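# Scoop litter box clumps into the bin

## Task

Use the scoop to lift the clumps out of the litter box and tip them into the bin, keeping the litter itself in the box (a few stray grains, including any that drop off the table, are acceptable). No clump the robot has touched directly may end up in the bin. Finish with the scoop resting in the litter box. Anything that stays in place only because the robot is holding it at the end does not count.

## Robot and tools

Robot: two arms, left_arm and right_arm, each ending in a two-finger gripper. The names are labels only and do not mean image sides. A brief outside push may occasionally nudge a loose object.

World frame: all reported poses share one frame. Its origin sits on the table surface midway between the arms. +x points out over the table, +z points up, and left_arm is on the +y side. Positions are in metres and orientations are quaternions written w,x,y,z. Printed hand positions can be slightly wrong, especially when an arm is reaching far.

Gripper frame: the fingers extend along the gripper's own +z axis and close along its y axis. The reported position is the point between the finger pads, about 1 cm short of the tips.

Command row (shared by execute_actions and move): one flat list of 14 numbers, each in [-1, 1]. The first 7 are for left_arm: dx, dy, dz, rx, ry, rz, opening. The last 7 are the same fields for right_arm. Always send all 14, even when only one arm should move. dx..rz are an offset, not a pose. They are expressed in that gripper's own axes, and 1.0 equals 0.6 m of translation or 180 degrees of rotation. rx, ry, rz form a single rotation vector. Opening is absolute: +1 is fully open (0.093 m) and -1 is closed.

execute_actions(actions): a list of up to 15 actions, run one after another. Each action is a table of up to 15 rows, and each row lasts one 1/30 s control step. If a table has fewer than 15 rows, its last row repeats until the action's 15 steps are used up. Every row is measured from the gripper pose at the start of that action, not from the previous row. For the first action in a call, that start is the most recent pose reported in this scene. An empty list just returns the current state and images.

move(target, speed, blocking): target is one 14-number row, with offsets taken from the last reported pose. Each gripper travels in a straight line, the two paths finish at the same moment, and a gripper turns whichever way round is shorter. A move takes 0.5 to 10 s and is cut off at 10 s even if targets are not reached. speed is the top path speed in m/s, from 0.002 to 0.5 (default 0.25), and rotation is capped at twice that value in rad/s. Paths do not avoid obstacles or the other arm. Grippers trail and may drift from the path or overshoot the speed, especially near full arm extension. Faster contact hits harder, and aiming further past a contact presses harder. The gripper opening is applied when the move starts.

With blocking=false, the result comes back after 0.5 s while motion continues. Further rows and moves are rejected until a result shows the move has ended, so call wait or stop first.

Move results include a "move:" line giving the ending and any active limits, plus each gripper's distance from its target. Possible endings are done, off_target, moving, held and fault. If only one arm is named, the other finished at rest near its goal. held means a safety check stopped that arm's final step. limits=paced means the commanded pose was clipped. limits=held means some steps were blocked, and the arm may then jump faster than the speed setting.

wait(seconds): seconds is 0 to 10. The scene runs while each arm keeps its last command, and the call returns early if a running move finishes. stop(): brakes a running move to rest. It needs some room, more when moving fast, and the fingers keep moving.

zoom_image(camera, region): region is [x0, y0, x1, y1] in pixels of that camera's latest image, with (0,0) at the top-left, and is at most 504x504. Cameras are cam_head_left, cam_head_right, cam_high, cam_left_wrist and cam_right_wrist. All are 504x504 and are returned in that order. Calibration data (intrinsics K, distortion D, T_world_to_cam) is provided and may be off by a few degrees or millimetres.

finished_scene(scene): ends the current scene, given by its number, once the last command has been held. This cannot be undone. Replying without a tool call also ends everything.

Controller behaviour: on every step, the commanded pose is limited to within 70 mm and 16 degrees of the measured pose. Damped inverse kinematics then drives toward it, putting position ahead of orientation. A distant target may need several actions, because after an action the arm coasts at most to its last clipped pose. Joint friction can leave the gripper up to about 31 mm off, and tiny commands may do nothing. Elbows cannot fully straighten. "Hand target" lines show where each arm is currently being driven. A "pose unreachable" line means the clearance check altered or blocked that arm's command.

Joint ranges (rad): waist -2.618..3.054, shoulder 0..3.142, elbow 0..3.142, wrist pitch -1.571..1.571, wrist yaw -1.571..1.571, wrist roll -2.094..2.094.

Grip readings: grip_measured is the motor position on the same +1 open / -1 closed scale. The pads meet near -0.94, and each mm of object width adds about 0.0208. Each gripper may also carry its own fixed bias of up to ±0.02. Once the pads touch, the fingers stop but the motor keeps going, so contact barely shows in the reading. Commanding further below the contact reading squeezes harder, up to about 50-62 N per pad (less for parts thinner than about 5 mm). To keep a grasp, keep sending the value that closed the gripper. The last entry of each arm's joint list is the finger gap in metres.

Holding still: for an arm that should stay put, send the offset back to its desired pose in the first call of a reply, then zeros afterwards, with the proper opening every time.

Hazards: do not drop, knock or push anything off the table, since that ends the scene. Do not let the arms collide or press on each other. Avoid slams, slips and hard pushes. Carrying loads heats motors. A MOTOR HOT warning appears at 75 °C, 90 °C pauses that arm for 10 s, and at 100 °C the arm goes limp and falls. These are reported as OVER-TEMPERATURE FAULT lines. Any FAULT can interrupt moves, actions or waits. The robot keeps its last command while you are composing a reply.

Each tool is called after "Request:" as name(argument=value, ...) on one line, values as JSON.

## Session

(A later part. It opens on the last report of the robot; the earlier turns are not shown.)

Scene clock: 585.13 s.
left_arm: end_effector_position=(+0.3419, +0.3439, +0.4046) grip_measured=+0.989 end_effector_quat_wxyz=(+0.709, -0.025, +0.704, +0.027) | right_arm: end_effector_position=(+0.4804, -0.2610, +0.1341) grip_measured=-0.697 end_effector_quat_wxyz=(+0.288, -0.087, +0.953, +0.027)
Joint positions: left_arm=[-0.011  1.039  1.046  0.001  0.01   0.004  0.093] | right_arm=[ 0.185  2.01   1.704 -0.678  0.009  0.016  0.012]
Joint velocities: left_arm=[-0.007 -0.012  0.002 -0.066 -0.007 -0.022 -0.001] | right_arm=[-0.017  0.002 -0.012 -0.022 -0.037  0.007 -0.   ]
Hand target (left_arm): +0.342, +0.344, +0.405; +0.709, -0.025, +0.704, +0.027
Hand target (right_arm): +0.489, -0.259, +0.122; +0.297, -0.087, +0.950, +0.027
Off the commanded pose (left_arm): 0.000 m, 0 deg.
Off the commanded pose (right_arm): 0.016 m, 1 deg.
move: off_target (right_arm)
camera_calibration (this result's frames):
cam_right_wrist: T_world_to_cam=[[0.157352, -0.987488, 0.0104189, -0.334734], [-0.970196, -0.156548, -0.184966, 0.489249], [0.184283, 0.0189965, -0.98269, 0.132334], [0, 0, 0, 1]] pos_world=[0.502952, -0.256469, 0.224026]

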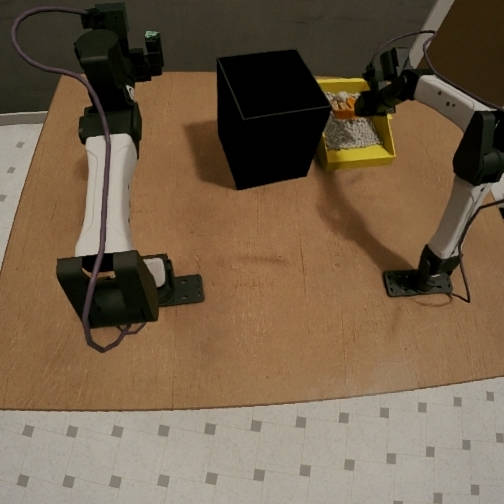

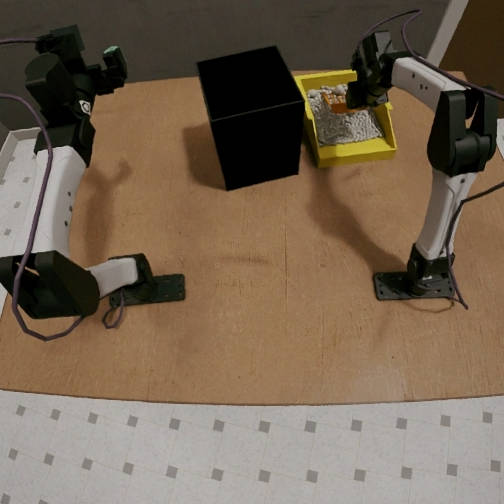

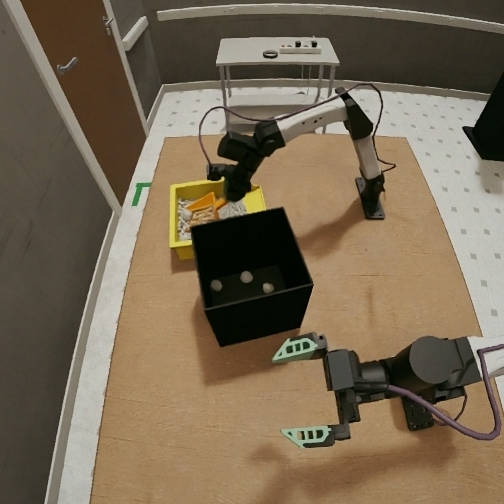

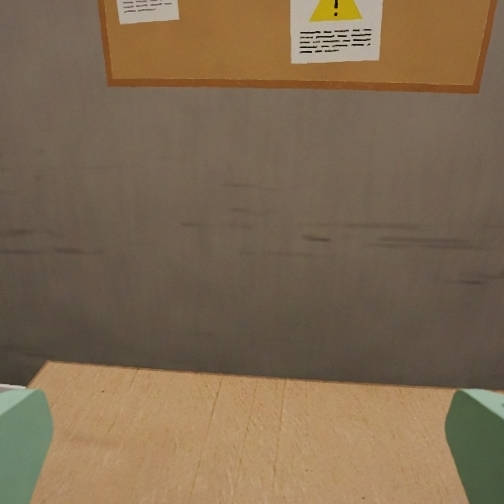

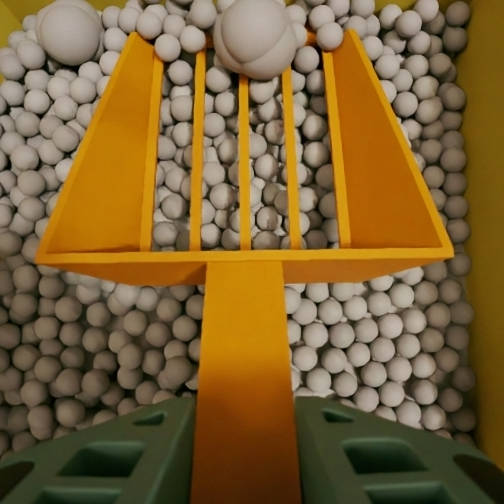

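Request:
move(target=[0,0,0,0,0,0,1,0.0065,0,-0.0204,0,-0.085,0,-0.78], speed=0.08)

Scene clock: 591.60 s.
left_arm: end_effector_position=(+0.3419, +0.3439, +0.4046) grip_measured=+0.989 end_effector_quat_wxyz=(+0.709, -0.025, +0.704, +0.027) | right_arm: end_effector_position=(+0.4662, -0.2640, +0.1313) grip_measured=-0.697 end_effector_quat_wxyz=(+0.388, -0.083, +0.917, +0.038)
Joint positions: left_arm=[-0.011  1.039  1.046  0.001  0.01   0.004  0.093] | right_arm=[ 0.185  1.827  1.311 -0.253  0.009  0.016  0.012]
Joint velocities: left_arm=[-0.002 -0.017 -0.012  0.037 -0.022  0.007 -0.003] | right_arm=[-0.017  0.007 -0.002  0.022 -0.007 -0.051 -0.001]
Hand target (left_arm): +0.342, +0.344, +0.405; +0.709, -0.025, +0.704, +0.027
Hand target (right_arm): +0.470, -0.263, +0.143; +0.412, -0.081, +0.907, +0.038
Off the commanded pose (left_arm): 0.000 m, 0 deg.
Off the commanded pose (right_arm): 0.012 m, 3 deg.
move: off_target (right_arm)
camera_calibration (this result's frames):
cam_right_wrist: T_world_to_cam=[[0.155878, -0.987775, 0.00128347, -0.333584], [-0.909776, -0.144075, -0.389294, 0.476441], [0.38472, 0.0595146, -0.921113, 0.0414042], [0, 0, 0, 1]] pos_world=[0.469524, -0.263327, 0.224042]

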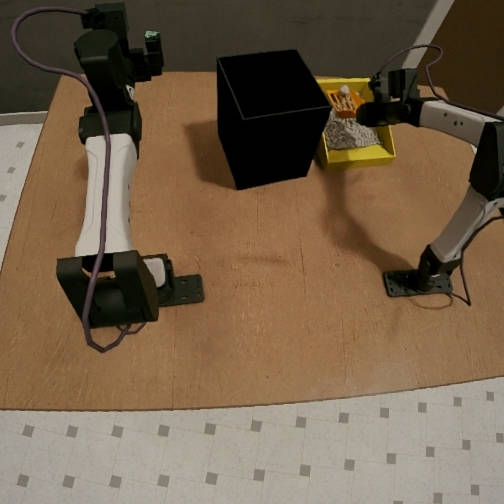

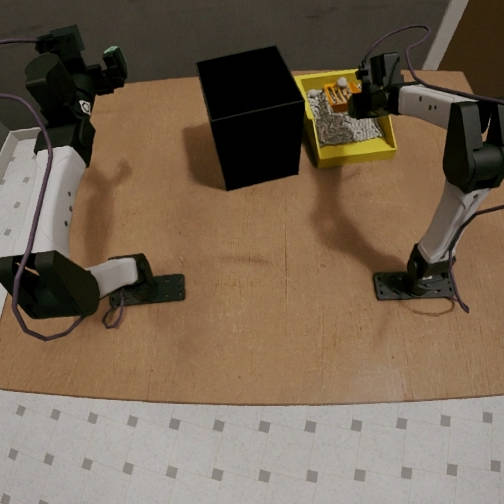

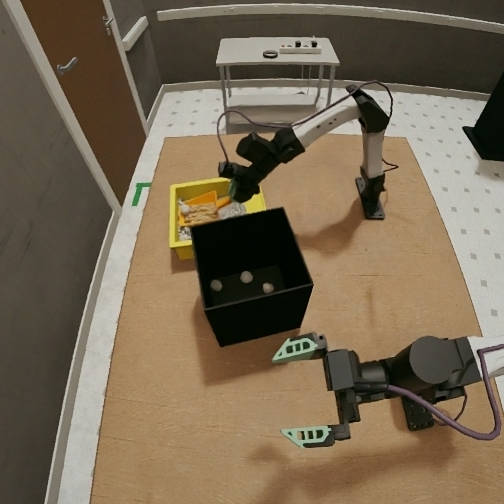

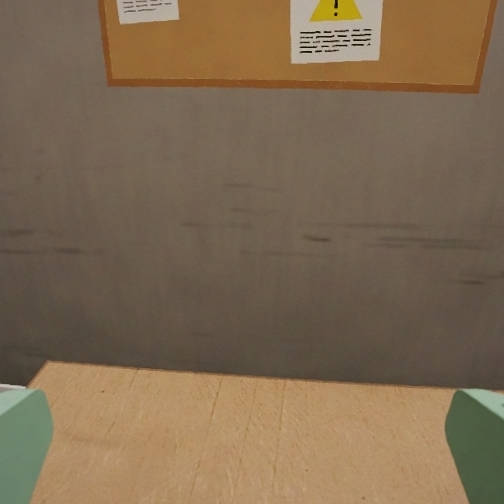

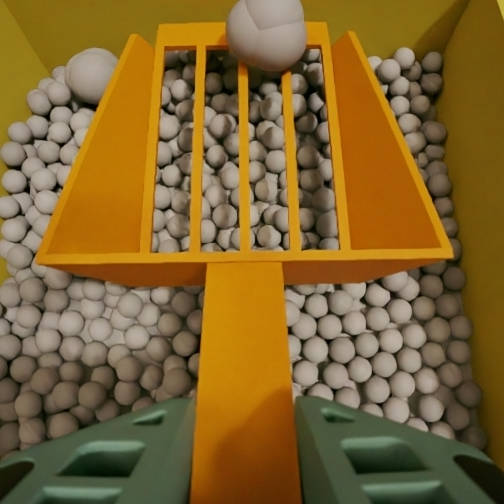

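Request:
move(target=[0,0,0,0,0,0,1,-0.018,0,-0.041,0,-0.085,0,-0.78], speed=0.1)

Request:
zoom_image(camera="cam_head_right", region=[285,55,405,175])

Scene clock: 597.73 s.
left_arm: end_effector_position=(+0.3419, +0.3439, +0.4046) grip_measured=+0.989 end_effector_quat_wxyz=(+0.709, -0.025, +0.704, +0.027) | right_arm: end_effector_position=(+0.4537, -0.2668, +0.1443) grip_measured=-0.697 end_effector_quat_wxyz=(+0.483, -0.078, +0.871, +0.048)
Joint positions: left_arm=[-0.011  1.039  1.046  0.001  0.01   0.004  0.093] | right_arm=[0.185 1.703 1.043 0.103 0.011 0.016 0.012]
Joint velocities: left_arm=[-0.002 -0.002 -0.002  0.037 -0.007  0.037  0.001] | right_arm=[ 0.017 -0.007 -0.007  0.007 -0.051 -0.081  0.001]
Hand target (left_arm): +0.342, +0.344, +0.405; +0.709, -0.025, +0.704, +0.027
Hand target (right_arm): +0.456, -0.266, +0.157; +0.506, -0.076, +0.858, +0.048
Off the commanded pose (left_arm): 0.000 m, 0 deg.
Off the commanded pose (right_arm): 0.012 m, 3 deg.
move: off_target (right_arm)
camera_calibration (this result's frames):
cam_right_wrist: T_world_to_cam=[[0.155322, -0.987836, -0.00737171, -0.332944], [-0.808909, -0.122898, -0.574945, 0.456366], [0.567046, 0.0952644, -0.818159, -0.029759], [0, 0, 0, 1]] pos_world=[0.437747, -0.269973, 0.235583]

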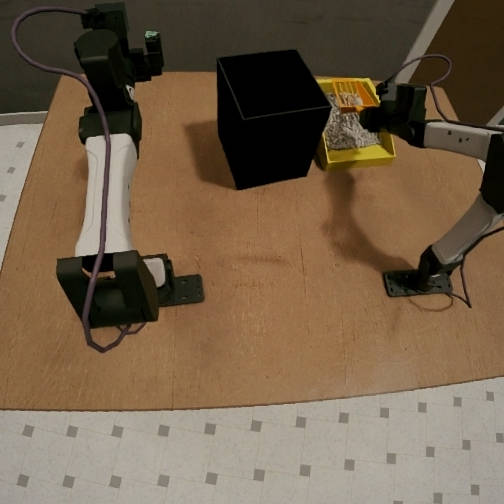

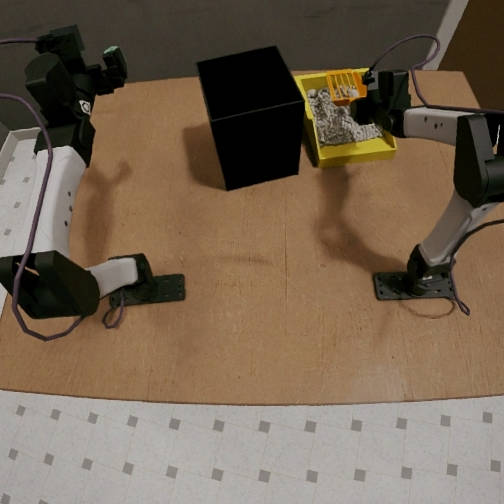

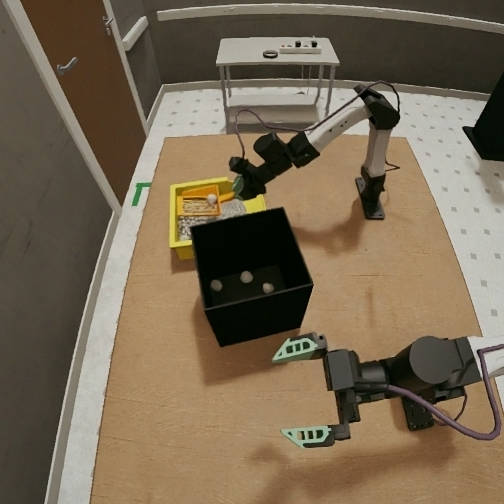

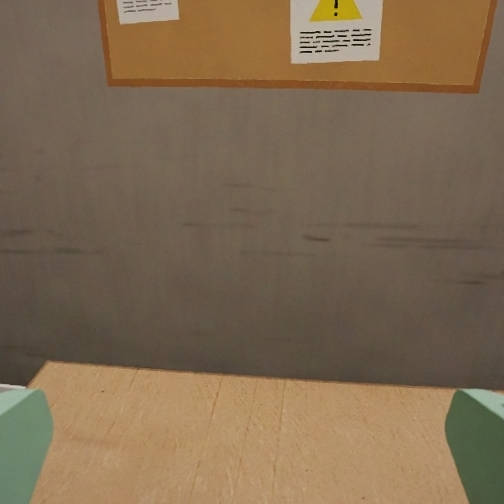

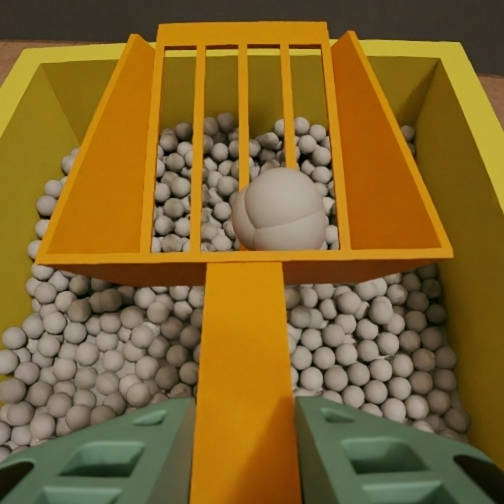

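Region (285, 55, 405, 175) of cam_head_right's 504x504 image, scaled by 4.200, with more detail than that image has.

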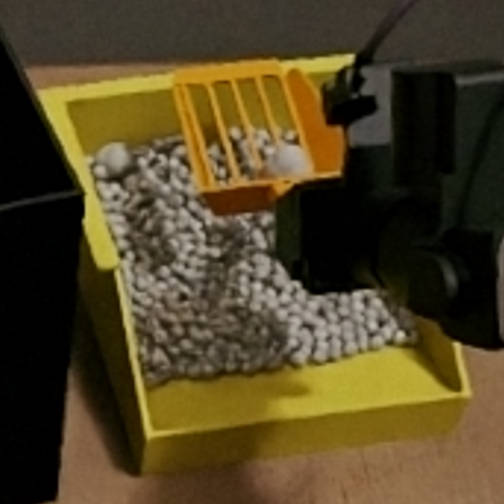

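Request:
move(target=[0,0,0,0,0,0,1,0.0138,0.0917,-0.0852,-0.006,0.158,-0.006,-0.78], speed=0.12)

Request:
zoom_image(camera="cam_head_right", region=[285,55,405,175])

Scene clock: 641.90 s.
left_arm: end_effector_position=(+0.3419, +0.3439, +0.4046) grip_measured=+0.989 end_effector_quat_wxyz=(+0.709, -0.025, +0.704, +0.027) | right_arm: end_effector_position=(+0.3944, -0.2262, +0.1604) grip_measured=-0.697 end_effector_quat_wxyz=(+0.249, -0.103, +0.962, +0.034)
Joint positions: left_arm=[-0.011  1.039  1.046  0.001  0.01   0.004  0.093] | right_arm=[ 0.314  1.775  1.536 -0.824  0.043  0.105  0.012]
Joint velocities: left_arm=[ 0.027  0.022  0.002 -0.037  0.095 -0.007 -0.   ] | right_arm=[ 0.002  0.022  0.002 -0.007  0.007  0.066  0.   ]
Hand target (left_arm): +0.342, +0.344, +0.405; +0.709, -0.025, +0.704, +0.027
Hand target (right_arm): +0.398, -0.222, +0.165; +0.255, -0.104, +0.961, +0.033
Off the commanded pose (left_arm): 0.000 m, 0 deg.
Off the commanded pose (right_arm): 0.007 m, 1 deg.
move: done
camera_calibration (this result's frames):
cam_right_wrist: T_world_to_cam=[[0.192042, -0.981387, 0.000323015, -0.297769], [-0.975712, -0.190966, -0.10732, 0.397965], [0.105384, 0.0202948, -0.994224, 0.206607], [0, 0, 0, 1]] pos_world=[0.42371, -0.220422, 0.24822]

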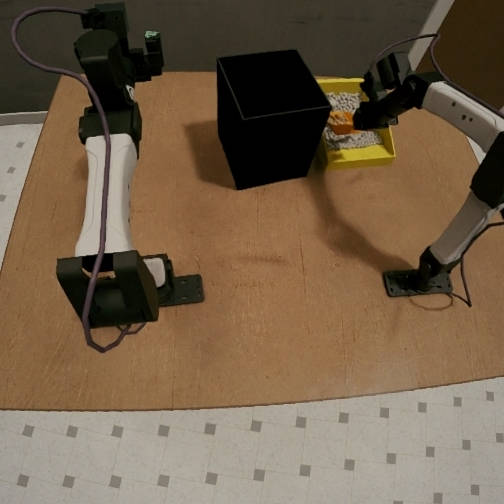

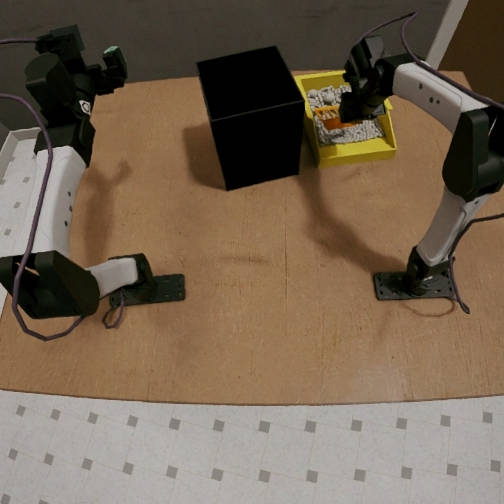

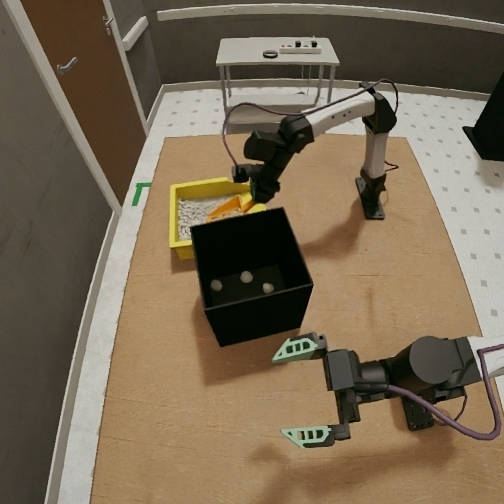

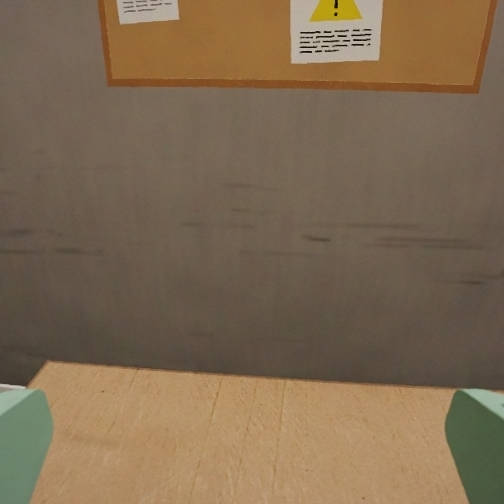

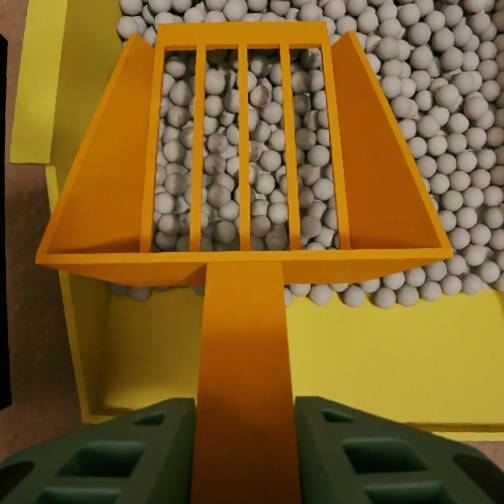

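Region (285, 55, 405, 175) of cam_head_right's 504x504 image, scaled by 4.200, with more detail than that image has.

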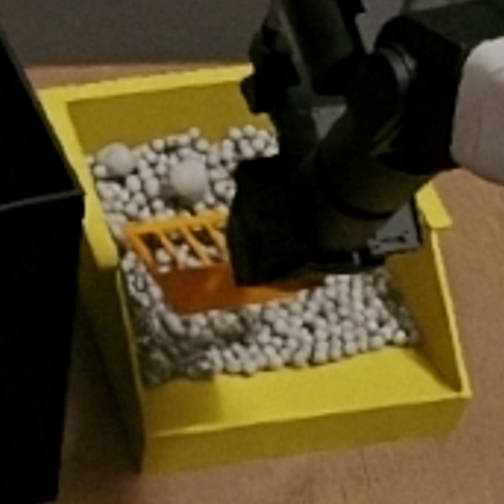

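Request:
move(target=[0,0,0,0,0,0,1,0.0316,0.004,0.0397,0,0,0,-0.78], speed=0.05)

Request:
zoom_image(camera="cam_head_right", region=[285,55,405,175])

Scene clock: 647.67 s.
left_arm: end_effector_position=(+0.3419, +0.3439, +0.4046) grip_measured=+0.989 end_effector_quat_wxyz=(+0.709, -0.025, +0.704, +0.027) | right_arm: end_effector_position=(+0.3956, -0.2264, +0.1407) grip_measured=-0.697 end_effector_quat_wxyz=(+0.261, -0.100, +0.959, +0.035)
Joint positions: left_arm=[-0.011  1.039  1.046  0.001  0.01   0.004  0.093] | right_arm=[ 0.314  1.764  1.431 -0.707  0.047  0.109  0.012]
Joint velocities: left_arm=[-0.012  0.017  0.007 -0.022  0.037  0.022  0.   ] | right_arm=[-0.012 -0.022 -0.022  0.11   0.022  0.095  0.   ]
Hand target (left_arm): +0.342, +0.344, +0.405; +0.709, -0.025, +0.704, +0.027
Hand target (right_arm): +0.388, -0.224, +0.131; +0.249, -0.103, +0.962, +0.034
Off the commanded pose (left_arm): 0.000 m, 0 deg.
Off the commanded pose (right_arm): 0.012 m, 1 deg.
move: off_target (right_arm)
camera_calibration (this result's frames):
cam_right_wrist: T_world_to_cam=[[0.18714, -0.982331, -0.00206788, -0.296127], [-0.973786, -0.185235, -0.132018, 0.400993], [0.129302, 0.0267195, -0.991245, 0.178444], [0, 0, 0, 1]] pos_world=[0.422826, -0.221385, 0.229208]

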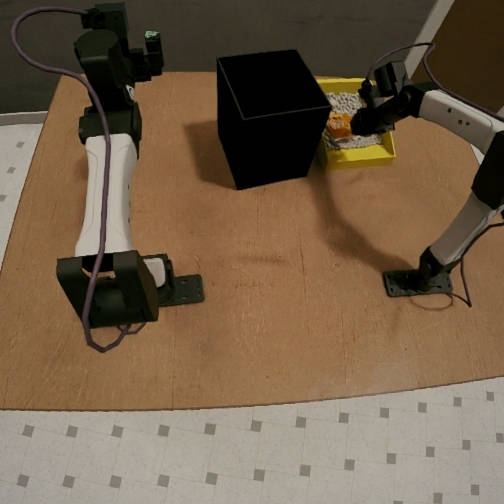

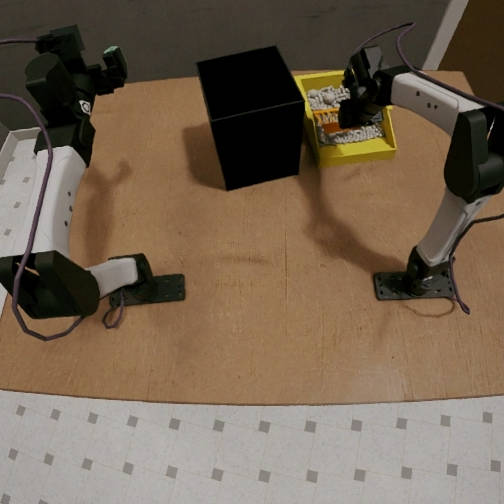

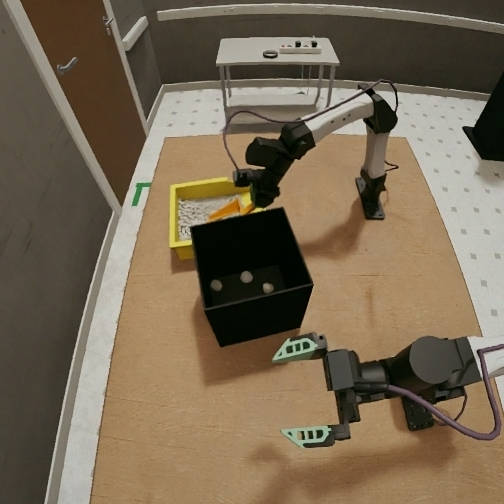

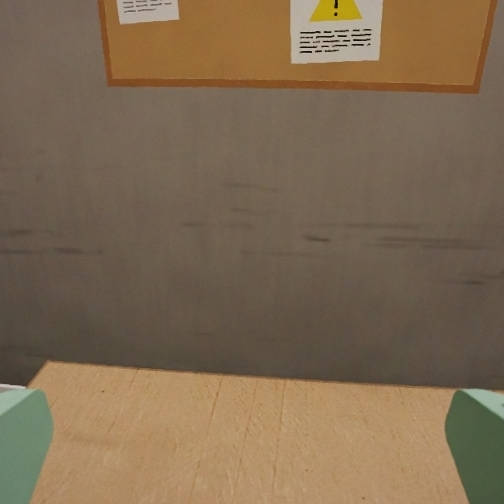

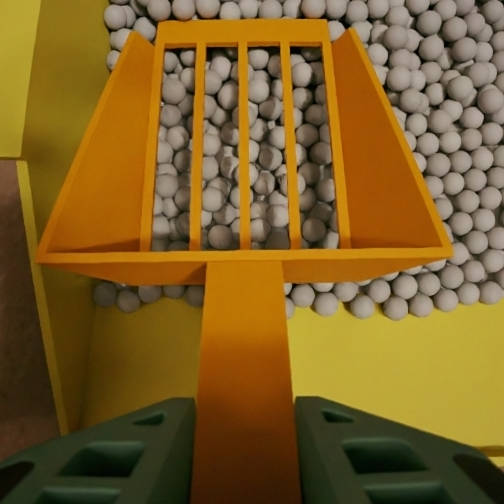

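Region (285, 55, 405, 175) of cam_head_right's 504x504 image, scaled by 4.200, with more detail than that image has.

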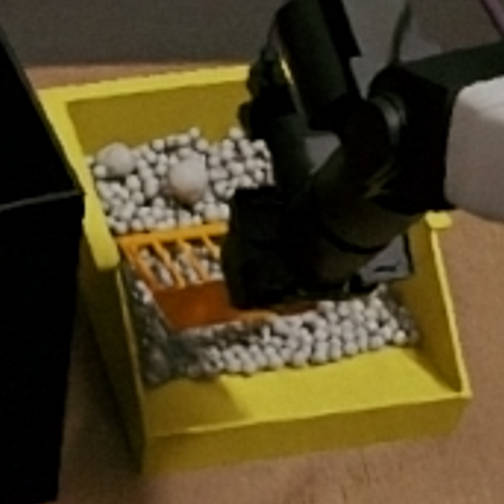

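Request:
move(target=[0,0,0,0,0,0,1,-0.0457,0.003,0.054,0,0.014,0,-0.78], speed=0.05)

Request:
zoom_image(camera="cam_head_right", region=[285,55,405,175])

Scene clock: 653.90 s.
left_arm: end_effector_position=(+0.3419, +0.3439, +0.4046) grip_measured=+0.989 end_effector_quat_wxyz=(+0.709, -0.025, +0.704, +0.027) | right_arm: end_effector_position=(+0.4373, -0.2120, +0.1397) grip_measured=-0.697 end_effector_quat_wxyz=(+0.267, -0.101, +0.958, +0.037)
Joint positions: left_arm=[-0.011  1.039  1.046  0.001  0.01   0.004  0.093] | right_arm=[ 0.314  1.926  1.63  -0.732  0.046  0.108  0.012]
Joint velocities: left_arm=[-0.002 -0.007  0.002 -0.037 -0.007 -0.022 -0.001] | right_arm=[ 0.002  0.002  0.017  0.007 -0.007 -0.037  0.   ]
Hand target (left_arm): +0.342, +0.344, +0.405; +0.709, -0.025, +0.704, +0.027
Hand target (right_arm): +0.434, -0.216, +0.126; +0.241, -0.101, +0.965, +0.033
Off the commanded pose (left_arm): 0.000 m, 0 deg.
Off the commanded pose (right_arm): 0.014 m, 3 deg.
move: off_target (right_arm)
camera_calibration (this result's frames):
cam_right_wrist: T_world_to_cam=[[0.188198, -0.982123, -0.00388375, -0.289925], [-0.972171, -0.185726, -0.142794, 0.44486], [0.13952, 0.0306491, -0.989745, 0.167846], [0, 0, 0, 1]] pos_world=[0.463625, -0.207264, 0.228522]

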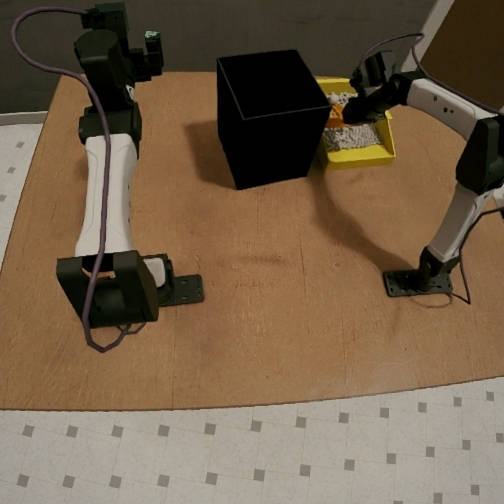

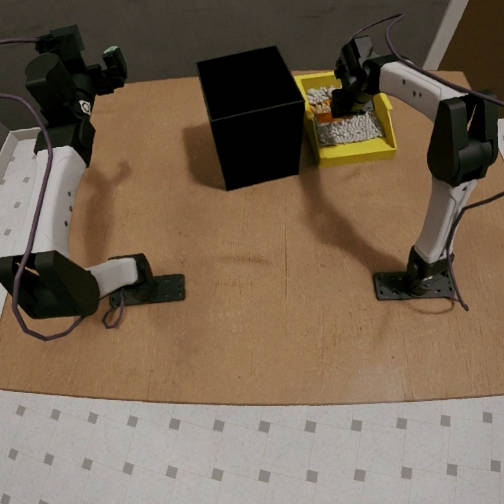

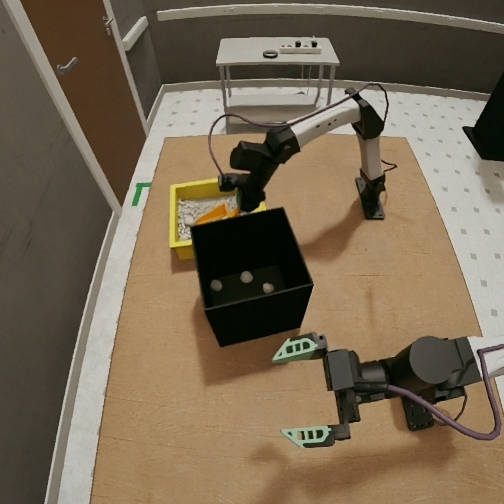

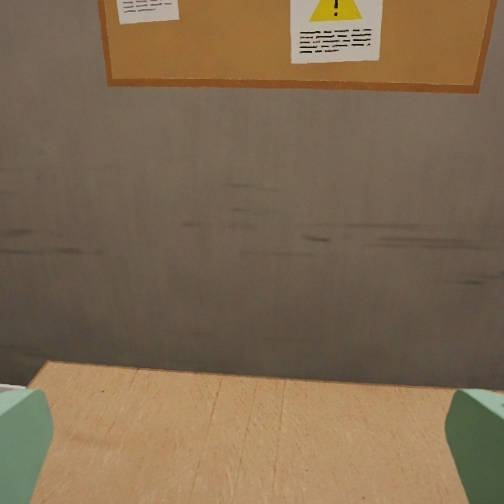

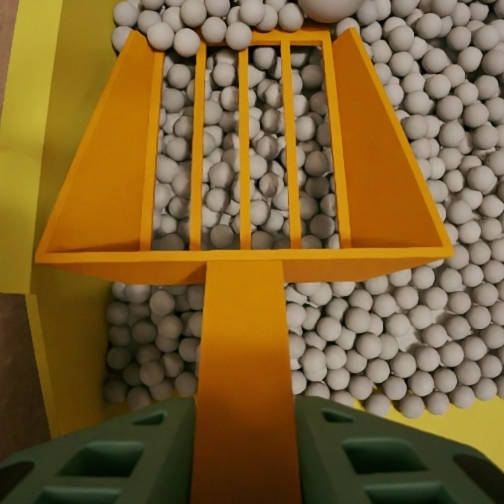

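Region (285, 55, 405, 175) of cam_head_right's 504x504 image, scaled by 4.200, with more detail than that image has.

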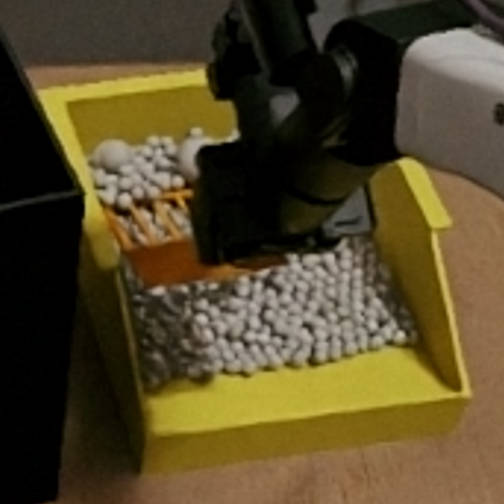

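Request:
move(target=[0,0,0,0,0,0,1,0.012,-0.03,0.012,0,0.008,0,-0.78], speed=0.04)

Scene clock: 658.77 s.
left_arm: end_effector_position=(+0.3419, +0.3439, +0.4046) grip_measured=+0.989 end_effector_quat_wxyz=(+0.709, -0.025, +0.704, +0.027) | right_arm: end_effector_position=(+0.4417, -0.2243, +0.1399) grip_measured=-0.697 end_effector_quat_wxyz=(+0.267, -0.103, +0.957, +0.036)
Joint positions: left_arm=[-0.011  1.039  1.046  0.001  0.01   0.004  0.093] | right_arm=[ 0.281  1.926  1.63  -0.73   0.029  0.076  0.012]
Joint velocities: left_arm=[ 0.012 -0.002  0.017 -0.022  0.007 -0.022  0.   ] | right_arm=[-0.002 -0.007 -0.002  0.022 -0.007  0.022  0.001]
Hand target (left_arm): +0.342, +0.344, +0.405; +0.709, -0.025, +0.704, +0.027
Hand target (right_arm): +0.438, -0.230, +0.129; +0.254, -0.101, +0.961, +0.035
Off the commanded pose (left_arm): 0.000 m, 0 deg.
Off the commanded pose (right_arm): 0.012 m, 2 deg.
move: off_target (right_arm)
camera_calibration (this result's frames):
cam_right_wrist: T_world_to_cam=[[0.192131, -0.981367, -0.00230629, -0.304651], [-0.971142, -0.189789, -0.144442, 0.445771], [0.141313, 0.0299914, -0.989511, 0.166873], [0, 0, 0, 1]] pos_world=[0.467859, -0.219377, 0.228808]

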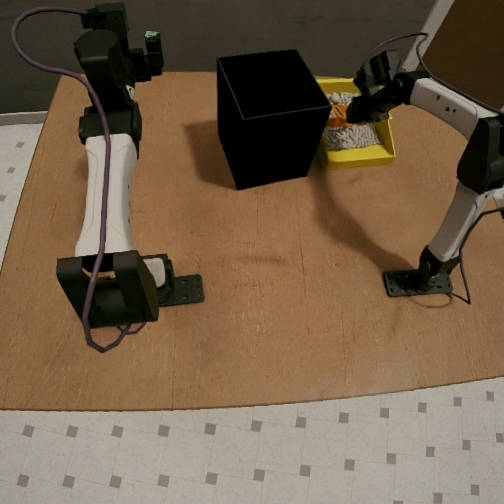

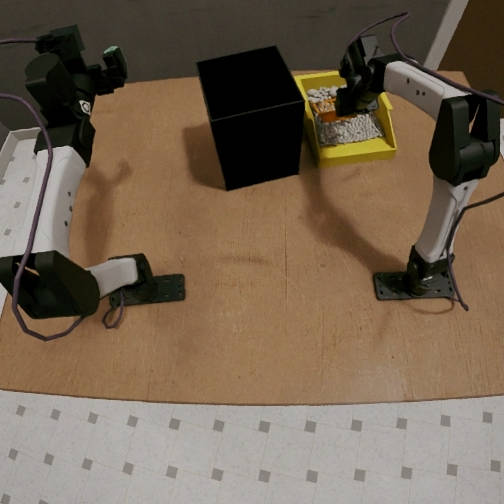

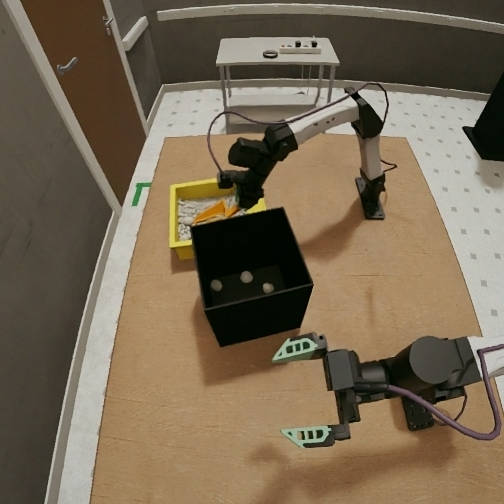

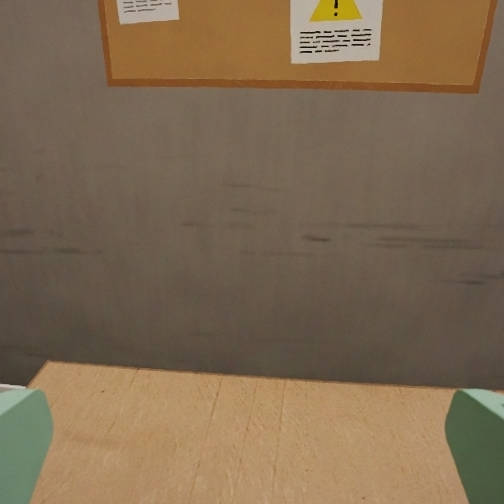

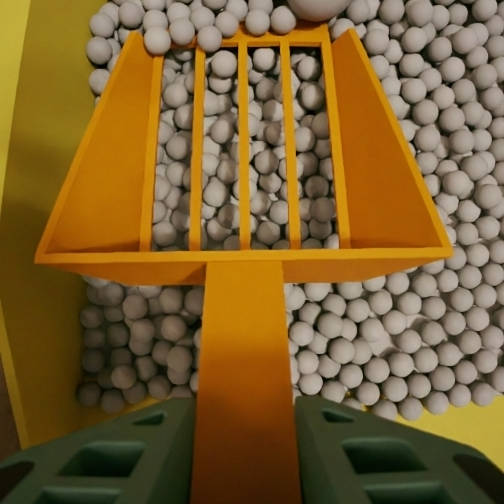

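Request:
move(target=[0,0,0,0,0,0,1,-0.0175,-0.008,0.0418,0,0.012,0,-0.78], speed=0.04)

Request:
zoom_image(camera="cam_head_right", region=[285,55,405,175])

Scene clock: 664.43 s.
left_arm: end_effector_position=(+0.3419, +0.3439, +0.4046) grip_measured=+0.989 end_effector_quat_wxyz=(+0.709, -0.025, +0.704, +0.027) | right_arm: end_effector_position=(+0.4582, -0.2192, +0.1396) grip_measured=-0.697 end_effector_quat_wxyz=(+0.264, -0.104, +0.958, +0.036)
Joint positions: left_arm=[-0.011  1.039  1.046  0.001  0.01   0.004  0.093] | right_arm=[ 0.281  2.001  1.738 -0.769  0.029  0.074  0.012]
Joint velocities: left_arm=[-0.012 -0.007 -0.007  0.007 -0.022  0.007  0.   ] | right_arm=[ 0.002 -0.007  0.002  0.037 -0.037 -0.022 -0.   ]
Hand target (left_arm): +0.342, +0.344, +0.405; +0.709, -0.025, +0.704, +0.027
Hand target (right_arm): +0.463, -0.224, +0.124; +0.249, -0.104, +0.962, +0.035
Off the commanded pose (left_arm): 0.000 m, 0 deg.
Off the commanded pose (right_arm): 0.017 m, 2 deg.
move: off_target (right_arm)
camera_calibration (this result's frames):
cam_right_wrist: T_world_to_cam=[[0.193724, -0.981056, -0.000575914, -0.303767], [-0.971773, -0.19181, -0.137351, 0.461537], [0.134639, 0.0271678, -0.990522, 0.166615], [0, 0, 0, 1]] pos_world=[0.484923, -0.214011, 0.228254]

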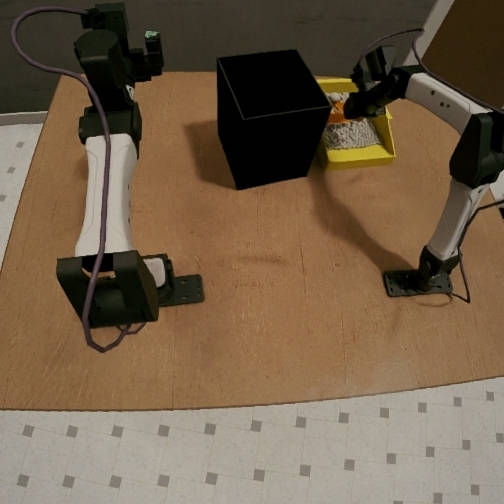

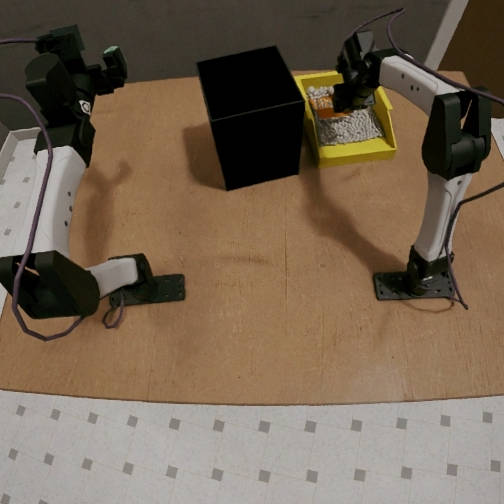

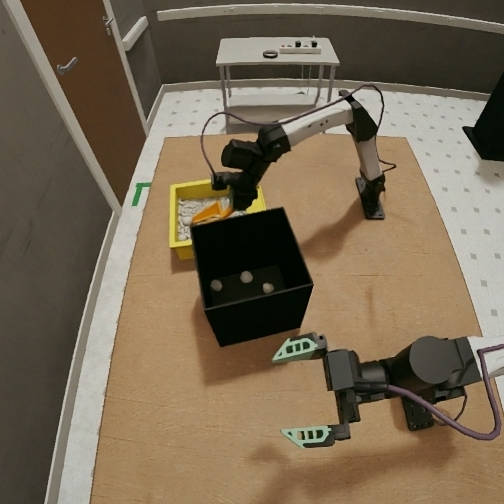

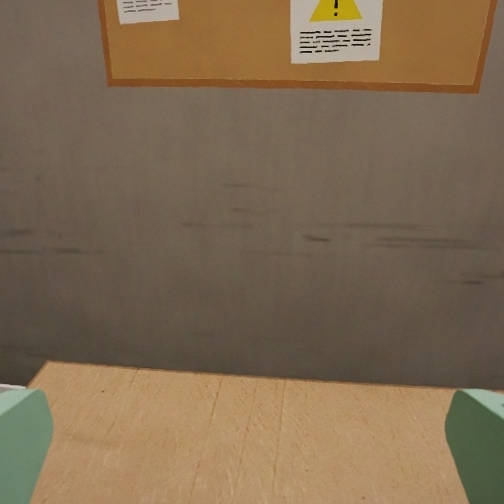

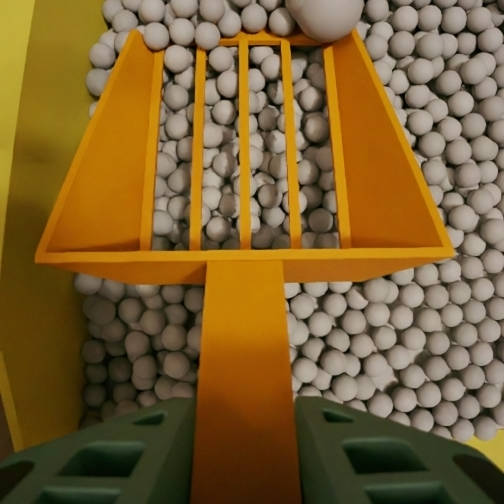

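Region (285, 55, 405, 175) of cam_head_right's 504x504 image, scaled by 4.200, with more detail than that image has.

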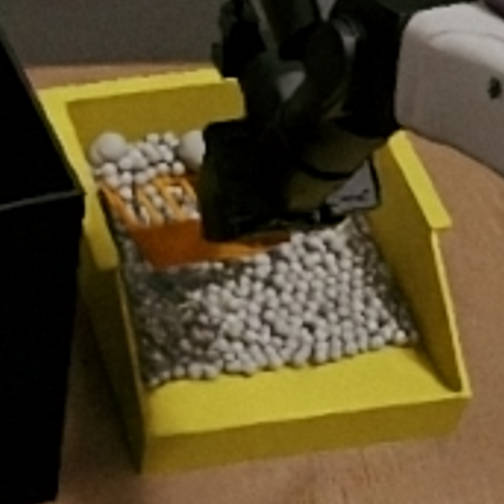

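Request:
move(target=[0,0,0,0,0,0,1,-0.014,-0.004,0.0457,0,-0.022,0,-0.78], speed=0.04)

Request:
zoom_image(camera="cam_head_right", region=[285,55,405,175])

Scene clock: 672.10 s.
left_arm: end_effector_position=(+0.3419, +0.3439, +0.4046) grip_measured=+0.989 end_effector_quat_wxyz=(+0.709, -0.025, +0.704, +0.027) | right_arm: end_effector_position=(+0.4724, -0.2174, +0.1332) grip_measured=-0.697 end_effector_quat_wxyz=(+0.293, -0.099, +0.950, +0.035)
Joint positions: left_arm=[-0.011  1.039  1.046  0.001  0.01   0.004  0.093] | right_arm=[ 0.281  2.012  1.697 -0.657  0.043  0.076  0.012]
Joint velocities: left_arm=[-0.002 -0.017  0.002 -0.007 -0.022  0.022 -0.001] | right_arm=[-0.022  0.002  0.002  0.022 -0.051 -0.037  0.   ]
Hand target (left_arm): +0.342, +0.344, +0.405; +0.709, -0.025, +0.704, +0.027
Hand target (right_arm): +0.478, -0.217, +0.120; +0.296, -0.102, +0.949, +0.039
Off the commanded pose (left_arm): 0.000 m, 0 deg.
Off the commanded pose (right_arm): 0.015 m, 1 deg.
move: off_target (right_arm)
camera_calibration (this result's frames):
cam_right_wrist: T_world_to_cam=[[0.184274, -0.982868, 0.00361558, -0.301171], [-0.963432, -0.181356, -0.197252, 0.481185], [0.194529, 0.0328651, -0.980346, 0.129871], [0, 0, 0, 1]] pos_world=[0.493824, -0.213014, 0.223323]

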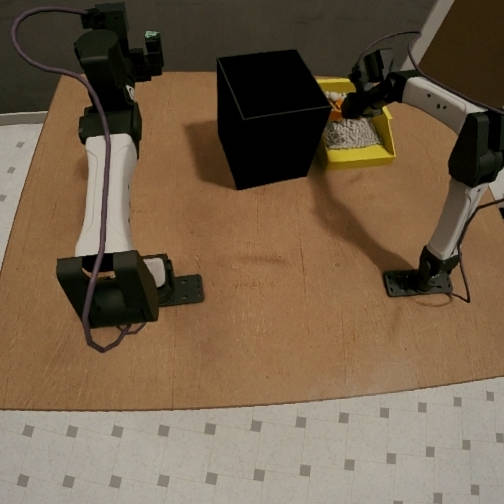

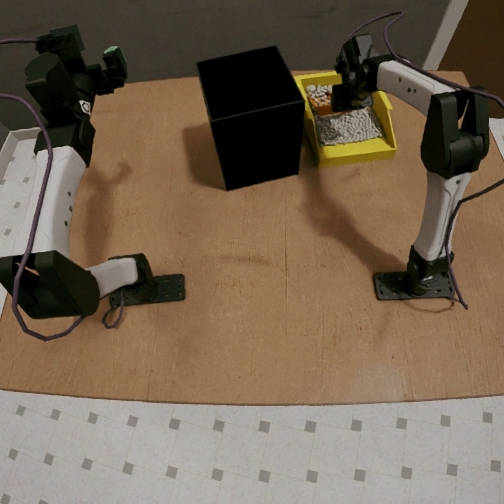

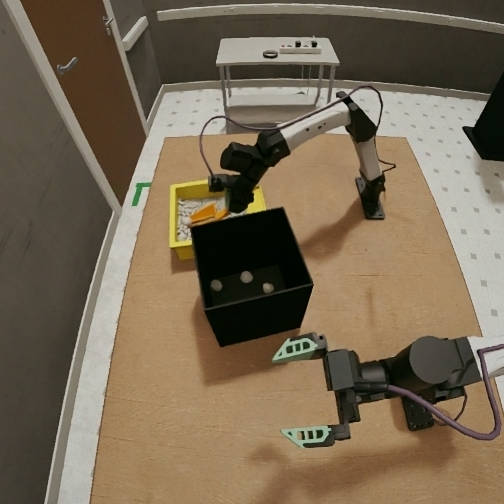

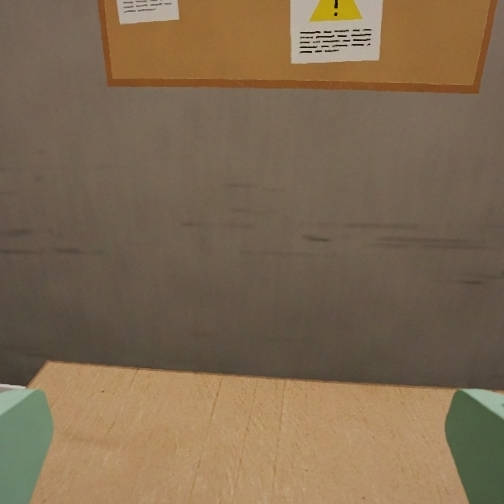

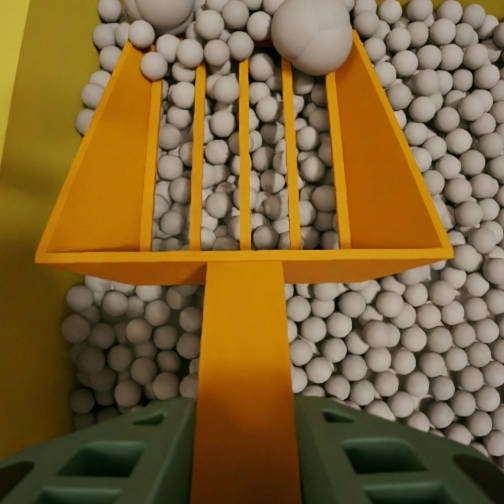

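Region (285, 55, 405, 175) of cam_head_right's 504x504 image, scaled by 4.200, with more detail than that image has.

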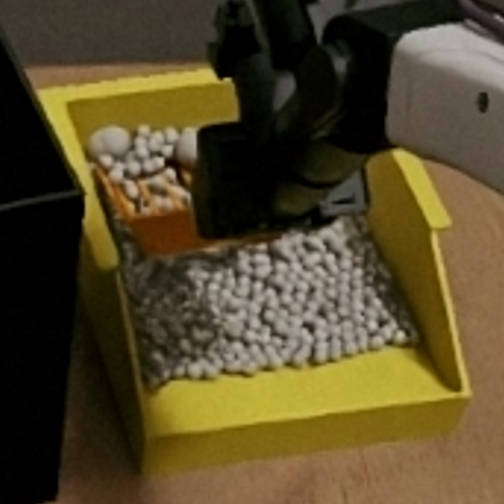

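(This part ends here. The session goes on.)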